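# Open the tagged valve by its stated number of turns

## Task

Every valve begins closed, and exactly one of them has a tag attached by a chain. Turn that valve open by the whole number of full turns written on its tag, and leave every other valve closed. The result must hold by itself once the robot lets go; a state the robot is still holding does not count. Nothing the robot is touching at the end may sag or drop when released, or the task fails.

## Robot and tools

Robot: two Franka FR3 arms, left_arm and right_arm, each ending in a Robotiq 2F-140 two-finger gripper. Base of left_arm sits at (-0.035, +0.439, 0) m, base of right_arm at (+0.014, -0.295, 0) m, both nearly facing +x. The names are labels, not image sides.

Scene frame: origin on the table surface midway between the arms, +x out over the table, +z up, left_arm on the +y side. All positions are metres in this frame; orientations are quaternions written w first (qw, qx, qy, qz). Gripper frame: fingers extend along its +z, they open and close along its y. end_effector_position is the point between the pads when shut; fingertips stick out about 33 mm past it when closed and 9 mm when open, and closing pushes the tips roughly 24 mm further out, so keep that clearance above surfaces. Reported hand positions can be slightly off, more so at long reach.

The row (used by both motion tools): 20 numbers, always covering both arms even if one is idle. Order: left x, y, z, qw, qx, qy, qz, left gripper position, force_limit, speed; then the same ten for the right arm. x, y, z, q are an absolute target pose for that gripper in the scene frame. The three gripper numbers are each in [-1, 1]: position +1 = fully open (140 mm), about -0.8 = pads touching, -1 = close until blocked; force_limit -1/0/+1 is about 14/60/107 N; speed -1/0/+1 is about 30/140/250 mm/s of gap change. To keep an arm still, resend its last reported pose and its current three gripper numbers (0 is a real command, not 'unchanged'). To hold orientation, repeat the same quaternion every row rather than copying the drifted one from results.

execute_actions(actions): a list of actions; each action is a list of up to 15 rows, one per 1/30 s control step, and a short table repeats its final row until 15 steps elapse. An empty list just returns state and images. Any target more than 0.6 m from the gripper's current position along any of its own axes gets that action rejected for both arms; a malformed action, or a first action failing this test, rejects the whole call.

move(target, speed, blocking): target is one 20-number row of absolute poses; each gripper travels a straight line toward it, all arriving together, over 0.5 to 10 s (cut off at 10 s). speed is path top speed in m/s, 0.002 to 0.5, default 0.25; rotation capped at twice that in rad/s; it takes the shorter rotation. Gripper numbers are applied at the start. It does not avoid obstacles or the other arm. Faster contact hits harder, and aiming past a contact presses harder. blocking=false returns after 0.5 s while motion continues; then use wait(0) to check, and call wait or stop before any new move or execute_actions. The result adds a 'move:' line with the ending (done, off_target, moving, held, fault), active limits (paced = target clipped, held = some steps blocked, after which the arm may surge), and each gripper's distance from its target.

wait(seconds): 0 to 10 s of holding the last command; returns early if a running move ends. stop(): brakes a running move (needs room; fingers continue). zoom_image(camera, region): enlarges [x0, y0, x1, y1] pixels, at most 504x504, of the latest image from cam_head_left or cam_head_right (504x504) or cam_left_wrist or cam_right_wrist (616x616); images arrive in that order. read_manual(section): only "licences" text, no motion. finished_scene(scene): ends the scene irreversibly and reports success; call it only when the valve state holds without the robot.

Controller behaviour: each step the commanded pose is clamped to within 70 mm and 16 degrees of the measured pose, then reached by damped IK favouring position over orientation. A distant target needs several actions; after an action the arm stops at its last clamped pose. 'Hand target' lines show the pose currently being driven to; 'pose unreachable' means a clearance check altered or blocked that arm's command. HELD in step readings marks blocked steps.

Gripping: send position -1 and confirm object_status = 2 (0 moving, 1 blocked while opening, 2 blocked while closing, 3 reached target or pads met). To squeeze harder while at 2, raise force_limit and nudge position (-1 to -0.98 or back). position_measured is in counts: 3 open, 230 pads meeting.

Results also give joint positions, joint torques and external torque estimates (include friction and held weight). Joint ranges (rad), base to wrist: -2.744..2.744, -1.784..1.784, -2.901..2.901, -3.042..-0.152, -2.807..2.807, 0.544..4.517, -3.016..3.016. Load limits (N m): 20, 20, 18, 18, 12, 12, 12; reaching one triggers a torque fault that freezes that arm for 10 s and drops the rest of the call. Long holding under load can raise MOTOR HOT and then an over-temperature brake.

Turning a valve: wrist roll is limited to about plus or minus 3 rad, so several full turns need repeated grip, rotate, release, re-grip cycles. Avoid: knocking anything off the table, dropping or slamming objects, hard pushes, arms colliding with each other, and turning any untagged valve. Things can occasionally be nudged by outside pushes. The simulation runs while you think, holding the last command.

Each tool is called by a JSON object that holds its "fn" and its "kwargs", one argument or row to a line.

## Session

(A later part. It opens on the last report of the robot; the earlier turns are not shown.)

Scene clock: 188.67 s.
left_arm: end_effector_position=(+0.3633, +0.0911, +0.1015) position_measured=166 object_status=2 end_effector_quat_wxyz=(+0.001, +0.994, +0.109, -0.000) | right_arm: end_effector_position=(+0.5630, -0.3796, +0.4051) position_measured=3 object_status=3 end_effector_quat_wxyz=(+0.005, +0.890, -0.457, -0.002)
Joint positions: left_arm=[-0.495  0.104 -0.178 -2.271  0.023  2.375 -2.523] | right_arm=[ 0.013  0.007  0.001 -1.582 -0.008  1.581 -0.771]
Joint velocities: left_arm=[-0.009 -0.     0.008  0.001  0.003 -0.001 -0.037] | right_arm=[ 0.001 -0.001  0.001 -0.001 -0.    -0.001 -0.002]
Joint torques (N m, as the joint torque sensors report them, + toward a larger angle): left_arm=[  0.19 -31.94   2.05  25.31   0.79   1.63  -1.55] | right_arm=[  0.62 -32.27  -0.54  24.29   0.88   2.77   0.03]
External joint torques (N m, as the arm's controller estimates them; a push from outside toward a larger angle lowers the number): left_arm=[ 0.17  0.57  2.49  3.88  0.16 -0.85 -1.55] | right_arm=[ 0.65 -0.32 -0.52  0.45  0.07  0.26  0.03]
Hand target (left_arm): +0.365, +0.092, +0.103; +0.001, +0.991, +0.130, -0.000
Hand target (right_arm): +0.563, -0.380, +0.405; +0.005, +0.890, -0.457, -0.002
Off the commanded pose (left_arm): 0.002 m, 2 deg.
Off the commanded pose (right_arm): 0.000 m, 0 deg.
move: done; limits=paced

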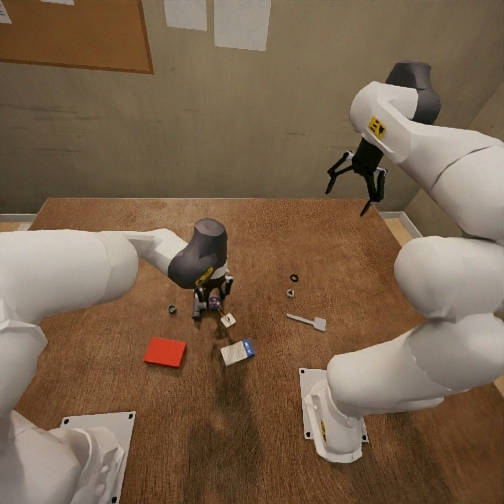

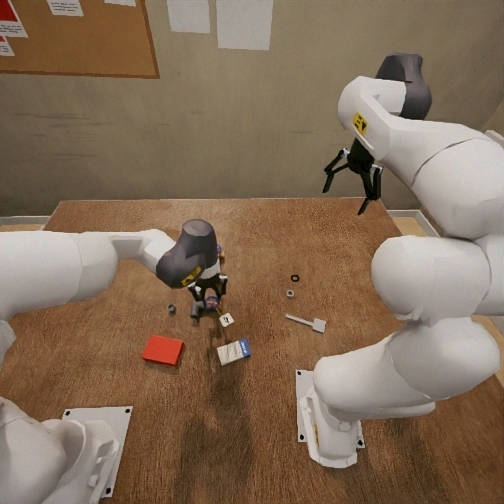

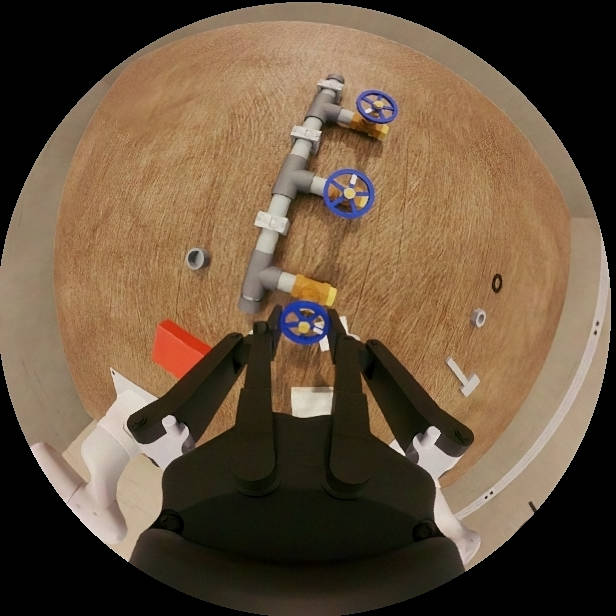

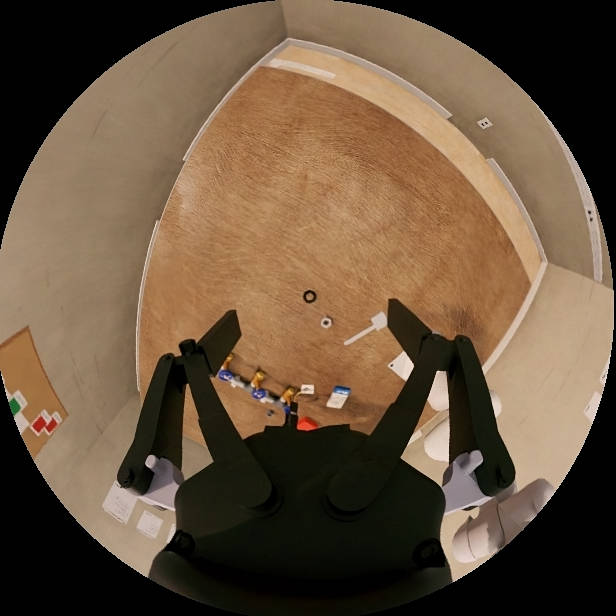

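{"fn": "move", "kwargs": {
  "target": [0.365,0.092,0.104,0,0.5,-0.866,0,0.1,0.8,1,0.563,-0.3796,0.4051,0.005,0.89,-0.457,-0.002,1,0,0],
  "speed": 0.5
}}

{"fn": "move", "kwargs": {
  "target": [0.365,0.092,0.104,0,-0.609,-0.793,0,0.1,0.8,1,0.563,-0.3796,0.4051,0.005,0.89,-0.457,-0.002,1,0,0],
  "speed": 0.5
}}

{"fn": "move", "kwargs": {
  "target": [0.365,0.092,0.104,0,-0.609,-0.793,0,-1,0.8,1,0.563,-0.3796,0.4051,0.005,0.89,-0.457,-0.002,1,0,0]
}}

{"fn": "zoom_image", "kwargs": {
  "camera": "cam_left_wrist",
  "region": [250, 270, 360, 380]
}}

{"fn": "move", "kwargs": {
  "target": [0.365,0.092,0.104,0,0.5,-0.866,0,-1,0.8,1,0.563,-0.3796,0.4051,0.005,0.89,-0.457,-0.002,1,0,0],
  "speed": 0.5
}}

{"fn": "move", "kwargs": {
  "target": [0.365,0.092,0.104,0,0.991,0.1305,0,-1,0.8,1,0.563,-0.3796,0.4051,0.005,0.89,-0.457,-0.002,1,0,0],
  "speed": 0.5
}}

{"fn": "zoom_image", "kwargs": {
  "camera": "cam_left_wrist",
  "region": [250, 270, 360, 380]
}}

Scene clock: 206.70 s.
left_arm: end_effector_position=(+0.3657, +0.0919, +0.1048) position_measured=117 object_status=3 end_effector_quat_wxyz=(+0.002, -0.505, +0.863, -0.001) | right_arm: end_effector_position=(+0.5630, -0.3796, +0.4051) position_measured=3 object_status=3 end_effector_quat_wxyz=(+0.005, +0.890, -0.457, -0.002)
Joint positions: left_arm=[-0.145  0.115 -0.529 -2.266  0.087  2.367 -0.264] | right_arm=[ 0.013  0.007  0.001 -1.582 -0.008  1.581 -0.771]
Joint velocities: left_arm=[-0.001  0.001 -0.     0.001 -0.001 -0.     0.033] | right_arm=[ 0.001 -0.     0.001  0.001  0.    -0.001  0.   ]
Joint torques (N m, as the joint torque sensors report them, + toward a larger angle): left_arm=[  0.7  -27.36  -2.37  23.22  -0.09   2.1    0.34] | right_arm=[  0.49 -32.3   -0.94  24.35   0.86   2.75  -0.01]
External joint torques (N m, as the arm's controller estimates them; a push from outside toward a larger angle lowers the number): left_arm=[ 0.79  1.95 -0.63  1.69 -0.66 -0.41  0.35] | right_arm=[ 0.41 -0.52 -1.02  0.59  0.04  0.25 -0.01]
Hand target (left_arm): +0.365, +0.092, +0.104; +0.000, -0.500, +0.866, +0.000
Hand target (right_arm): +0.563, -0.380, +0.405; +0.005, +0.890, -0.457, -0.002
Off the commanded pose (left_arm): 0.001 m, 1 deg.
Off the commanded pose (right_arm): 0.000 m, 0 deg.
move: done; limits=paced

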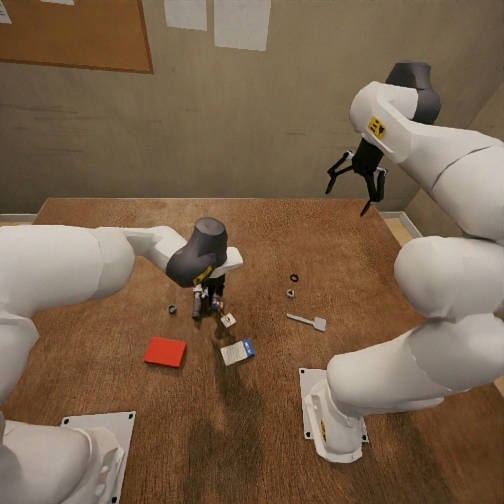

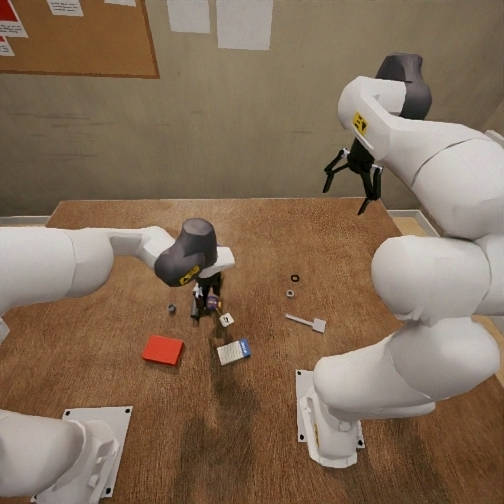

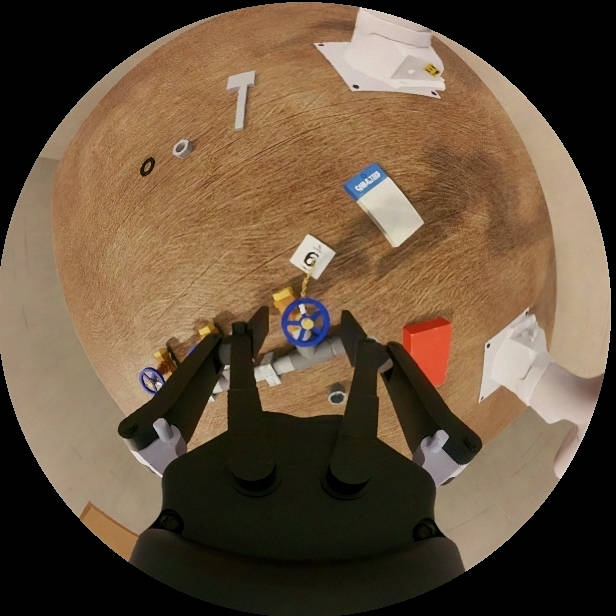

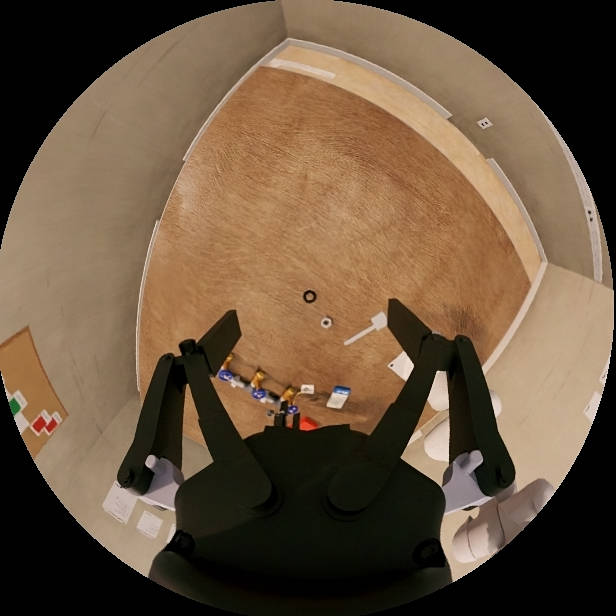

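Scene clock: 210.67 s.
left_arm: end_effector_position=(+0.3660, +0.0911, +0.1054) position_measured=117 object_status=3 end_effector_quat_wxyz=(+0.001, +0.604, +0.797, +0.001) | right_arm: end_effector_position=(+0.5630, -0.3796, +0.4051) position_measured=3 object_status=3 end_effector_quat_wxyz=(+0.005, +0.890, -0.457, -0.002)
Joint positions: left_arm=[ 0.469  0.248 -1.155 -2.253  0.318  2.332  1.928] | right_arm=[ 0.013  0.007  0.001 -1.582 -0.008  1.581 -0.771]
Joint velocities: left_arm=[ 0.004 -0.    -0.002  0.001  0.001 -0.     0.03 ] | right_arm=[ 0.    -0.    -0.001  0.002 -0.001 -0.    -0.001]
Joint torques (N m, as the joint torque sensors report them, + toward a larger angle): left_arm=[  0.59 -16.69  -7.76  21.04   1.12   2.15   0.2 ] | right_arm=[  0.49 -32.34  -0.74  24.09   0.84   2.76  -0.02]
External joint torques (N m, as the arm's controller estimates them; a push from outside toward a larger angle lowers the number): left_arm=[ 0.44  2.05 -1.11 -0.16  0.51 -0.27  0.2 ] | right_arm=[ 0.52 -0.49 -0.72  0.28  0.03  0.24 -0.02]
Hand target (left_arm): +0.365, +0.092, +0.104; -0.000, +0.610, +0.793, +0.001
Hand target (right_arm): +0.563, -0.380, +0.405; +0.005, +0.890, -0.457, -0.002
Off the commanded pose (left_arm): 0.002 m, 1 deg.
Off the commanded pose (right_arm): 0.000 m, 0 deg.
move: done; limits=paced

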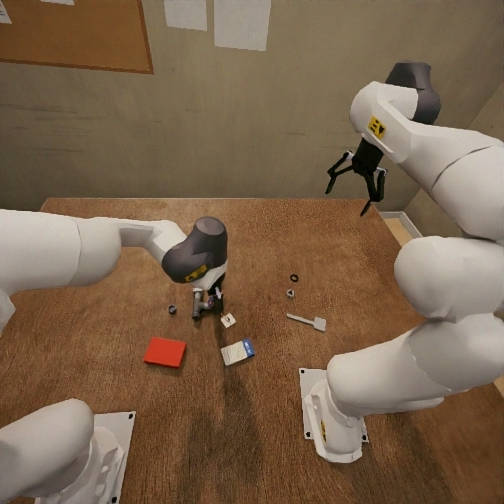

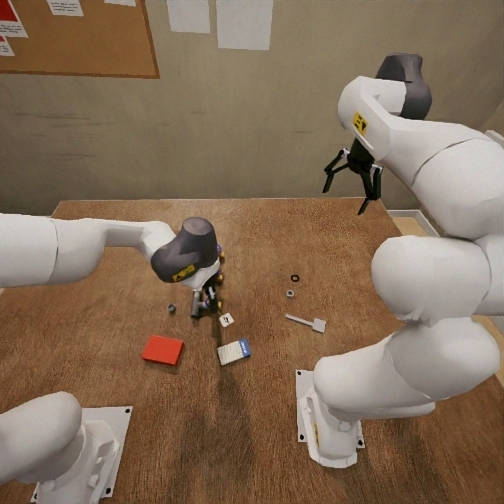

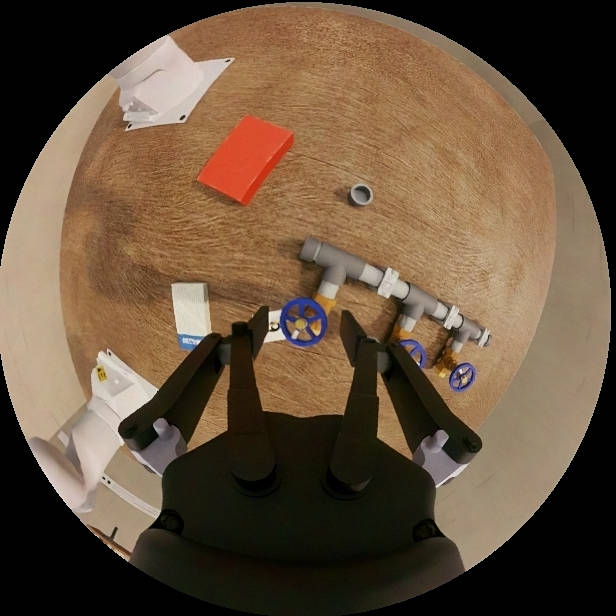

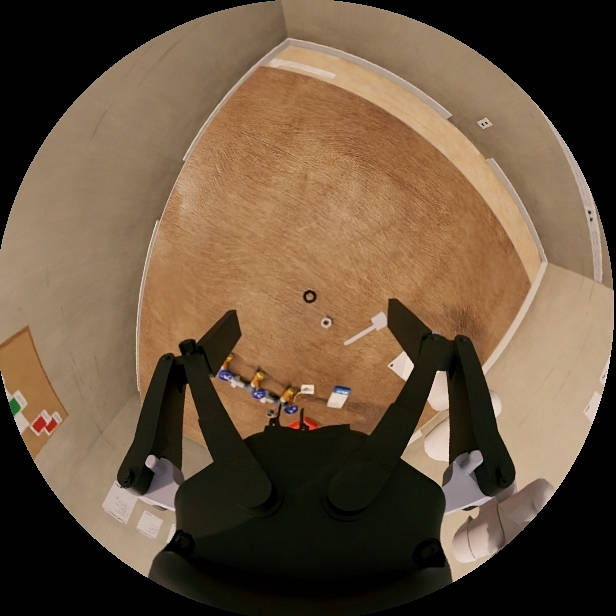

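Scene clock: 211.37 s.
left_arm: end_effector_position=(+0.3644, +0.0905, +0.1056) position_measured=169 object_status=2 end_effector_quat_wxyz=(+0.000, +0.606, +0.796, +0.001) | right_arm: end_effector_position=(+0.5630, -0.3796, +0.4051) position_measured=3 object_status=3 end_effector_quat_wxyz=(+0.005, +0.890, -0.457, -0.002)
Joint positions: left_arm=[ 0.468  0.247 -1.157 -2.253  0.316  2.329  1.931] | right_arm=[ 0.013  0.007  0.001 -1.582 -0.008  1.581 -0.771]
Joint velocities: left_arm=[-0.     0.    -0.001 -0.     0.    -0.    -0.   ] | right_arm=[-0.001  0.002  0.001 -0.001  0.001 -0.     0.001]
Joint torques (N m, as the joint torque sensors report them, + toward a larger angle): left_arm=[  1.96 -16.72  -5.54  20.48   1.37   2.9    0.48] | right_arm=[  0.71 -32.33  -0.6   24.26   0.84   2.74  -0.02]
External joint torques (N m, as the arm's controller estimates them; a push from outside toward a larger angle lowers the number): left_arm=[ 2.07  1.93  1.33 -0.63  0.75  0.48  0.48] | right_arm=[ 0.63 -0.74 -0.68  0.59  0.02  0.24 -0.02]
Hand target (left_arm): +0.365, +0.092, +0.104; -0.000, +0.609, +0.793, +0.000
Hand target (right_arm): +0.563, -0.380, +0.405; +0.005, +0.890, -0.457, -0.002
Off the commanded pose (left_arm): 0.002 m, 0 deg.
Off the commanded pose (right_arm): 0.000 m, 0 deg.
move: done

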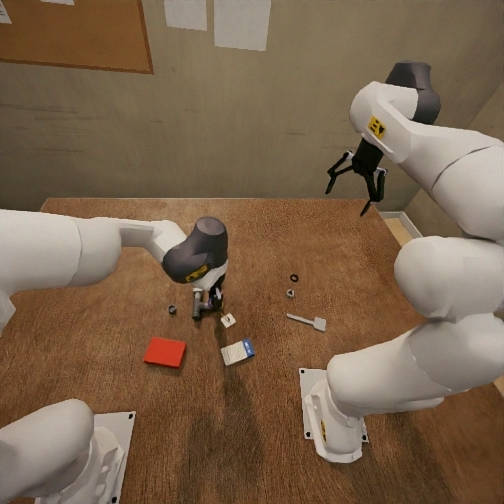

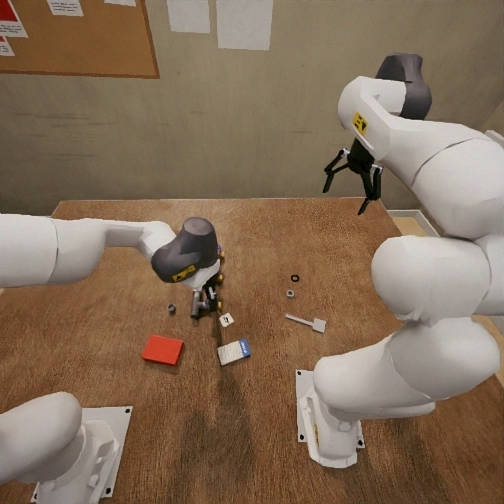

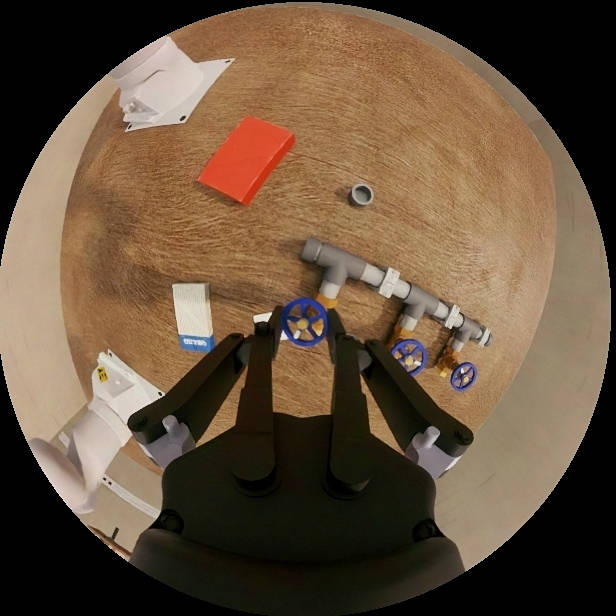

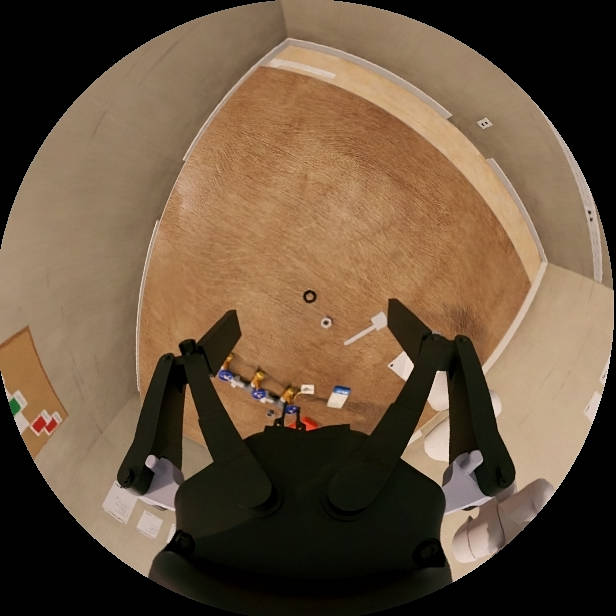

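Region (250, 270, 360, 380) of cam_left_wrist's 616x616 image, scaled by 4.582, with more detail than that image has.

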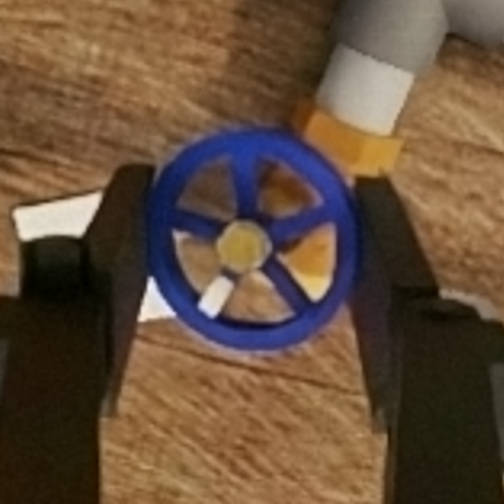

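Scene clock: 215.77 s.
left_arm: end_effector_position=(+0.3655, +0.0929, +0.1039) position_measured=169 object_status=2 end_effector_quat_wxyz=(+0.001, -0.485, +0.874, -0.001) | right_arm: end_effector_position=(+0.5630, -0.3796, +0.4051) position_measured=3 object_status=3 end_effector_quat_wxyz=(+0.005, +0.890, -0.457, -0.002)
Joint positions: left_arm=[-0.133  0.115 -0.539 -2.269  0.087  2.37  -0.217] | right_arm=[ 0.013  0.007  0.001 -1.582 -0.008  1.581 -0.771]
Joint velocities: left_arm=[-0.007  0.001  0.006  0.003  0.002 -0.002 -0.033] | right_arm=[ 0.001  0.    -0.001  0.001 -0.001  0.    -0.001]
Joint torques (N m, as the joint torque sensors report them, + toward a larger angle): left_arm=[ -0.33 -27.15  -0.18  25.45  -0.23   2.06  -1.21] | right_arm=[  0.52 -32.22  -0.71  24.08   0.85   2.77  -0.01]
External joint torques (N m, as the arm's controller estimates them; a push from outside toward a larger angle lowers the number): left_arm=[-0.38  2.01  1.47  3.93 -0.79 -0.46 -1.21] | right_arm=[ 0.66 -0.55 -0.57  0.35  0.06  0.26 -0.01]
Hand target (left_arm): +0.365, +0.092, +0.104; -0.001, -0.500, +0.866, -0.001
Hand target (right_arm): +0.563, -0.380, +0.405; +0.005, +0.890, -0.457, -0.002
Off the commanded pose (left_arm): 0.001 m, 2 deg.
Off the commanded pose (right_arm): 0.000 m, 0 deg.
move: done; limits=paced

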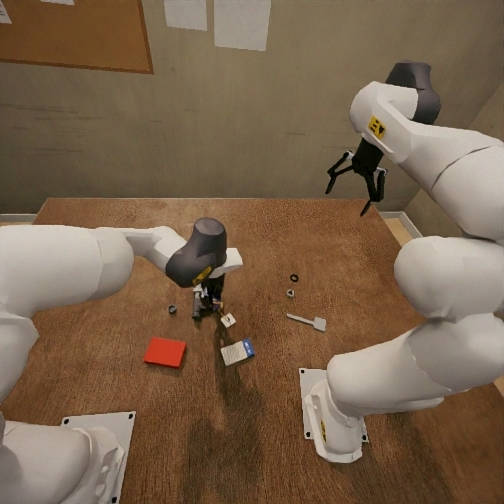

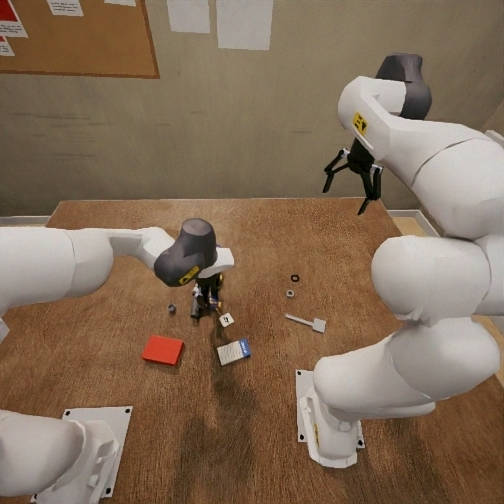

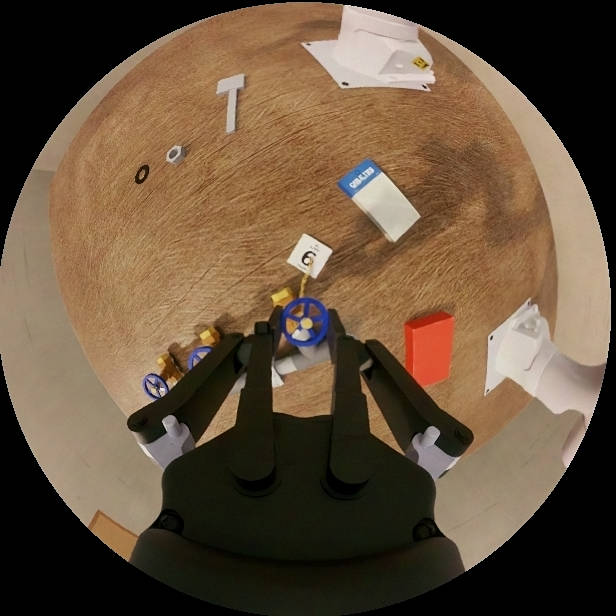

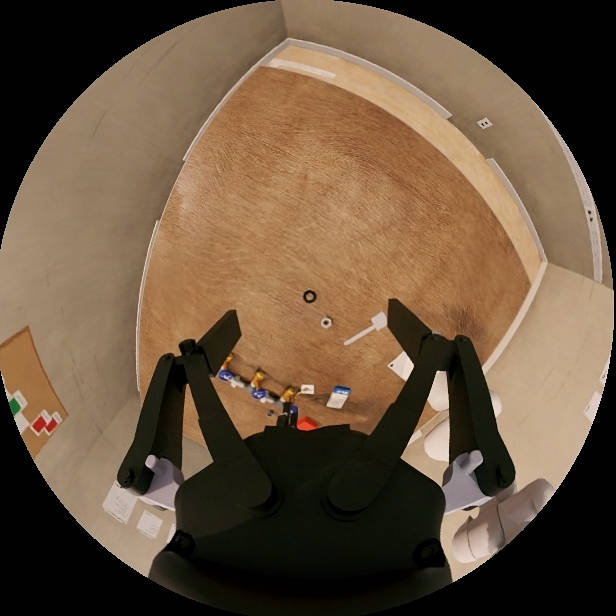

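Scene clock: 220.23 s.
left_arm: end_effector_position=(+0.3634, +0.0911, +0.1027) position_measured=169 object_status=2 end_effector_quat_wxyz=(+0.002, +0.994, +0.107, -0.000) | right_arm: end_effector_position=(+0.5630, -0.3796, +0.4051) position_measured=3 object_status=3 end_effector_quat_wxyz=(+0.005, +0.890, -0.457, -0.002)
Joint positions: left_arm=[-0.502  0.102 -0.171 -2.271  0.021  2.373 -2.516] | right_arm=[ 0.013  0.007  0.001 -1.582 -0.008  1.581 -0.771]
Joint velocities: left_arm=[-0.012  0.     0.011  0.001  0.003  0.    -0.034] | right_arm=[-0.002  0.001  0.001 -0.001  0.001 -0.001  0.001]
Joint torques (N m, as the joint torque sensors report them, + toward a larger angle): left_arm=[  0.44 -31.27   1.95  25.25   0.85   1.57  -1.84] | right_arm=[  0.53 -32.34  -0.73  24.28   0.86   2.76  -0.01]
External joint torques (N m, as the arm's controller estimates them; a push from outside toward a larger angle lowers the number): left_arm=[ 0.36  1.13  2.31  3.8   0.23 -0.91 -1.84] | right_arm=[ 0.41 -0.71 -0.86  0.62  0.04  0.26 -0.01]
Hand target (left_arm): +0.365, +0.092, +0.104; +0.001, +0.991, +0.130, -0.000
Hand target (right_arm): +0.563, -0.380, +0.405; +0.005, +0.890, -0.457, -0.002
Off the commanded pose (left_arm): 0.002 m, 3 deg.
Off the commanded pose (right_arm): 0.000 m, 0 deg.
move: off_target (left_arm); limits=paced

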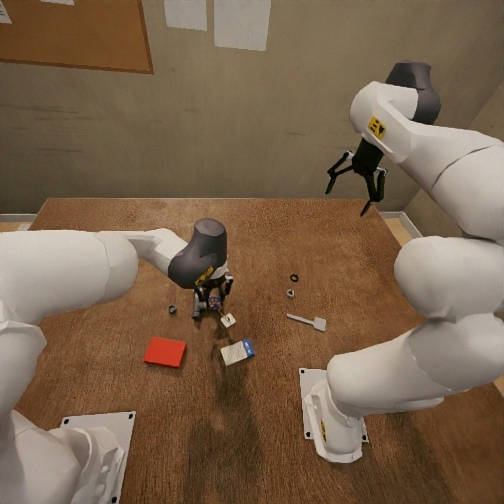

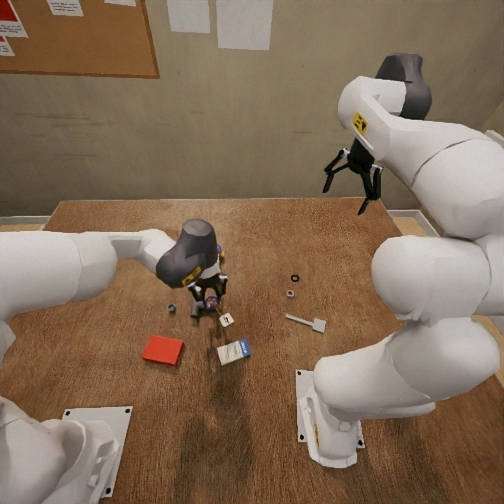

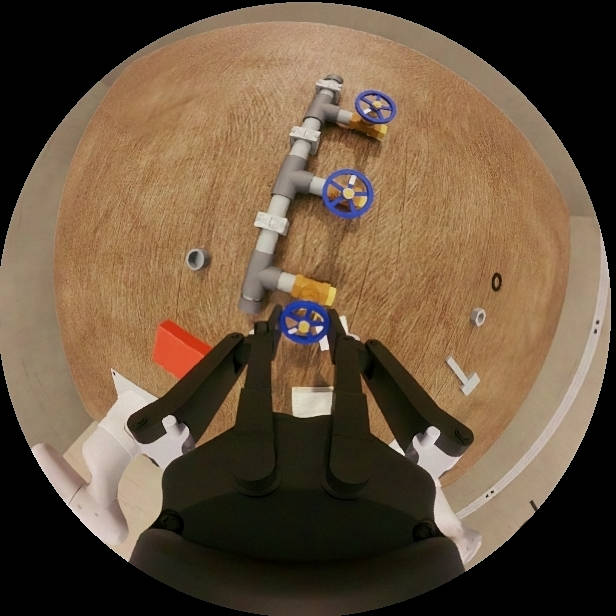

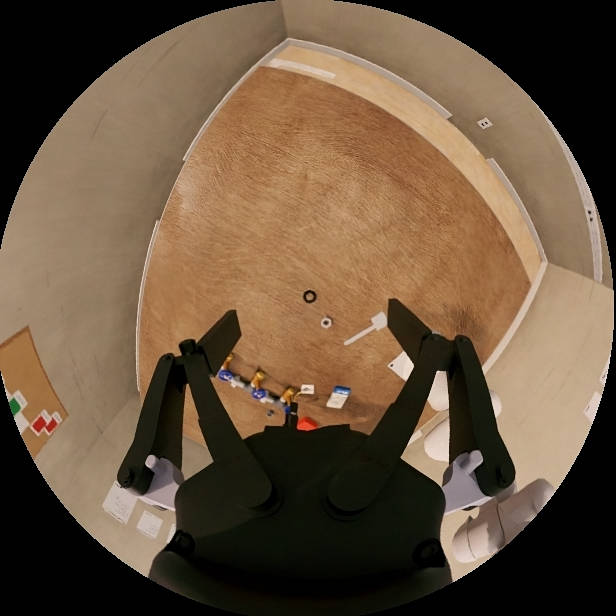

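Region (250, 270, 360, 380) of cam_left_wrist's 616x616 image, scaled by 4.582, with more detail than that image has.

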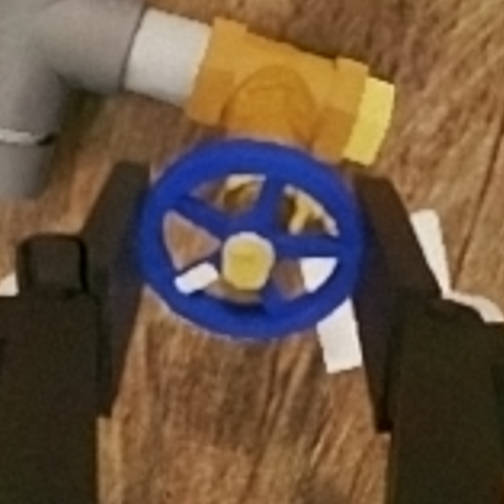

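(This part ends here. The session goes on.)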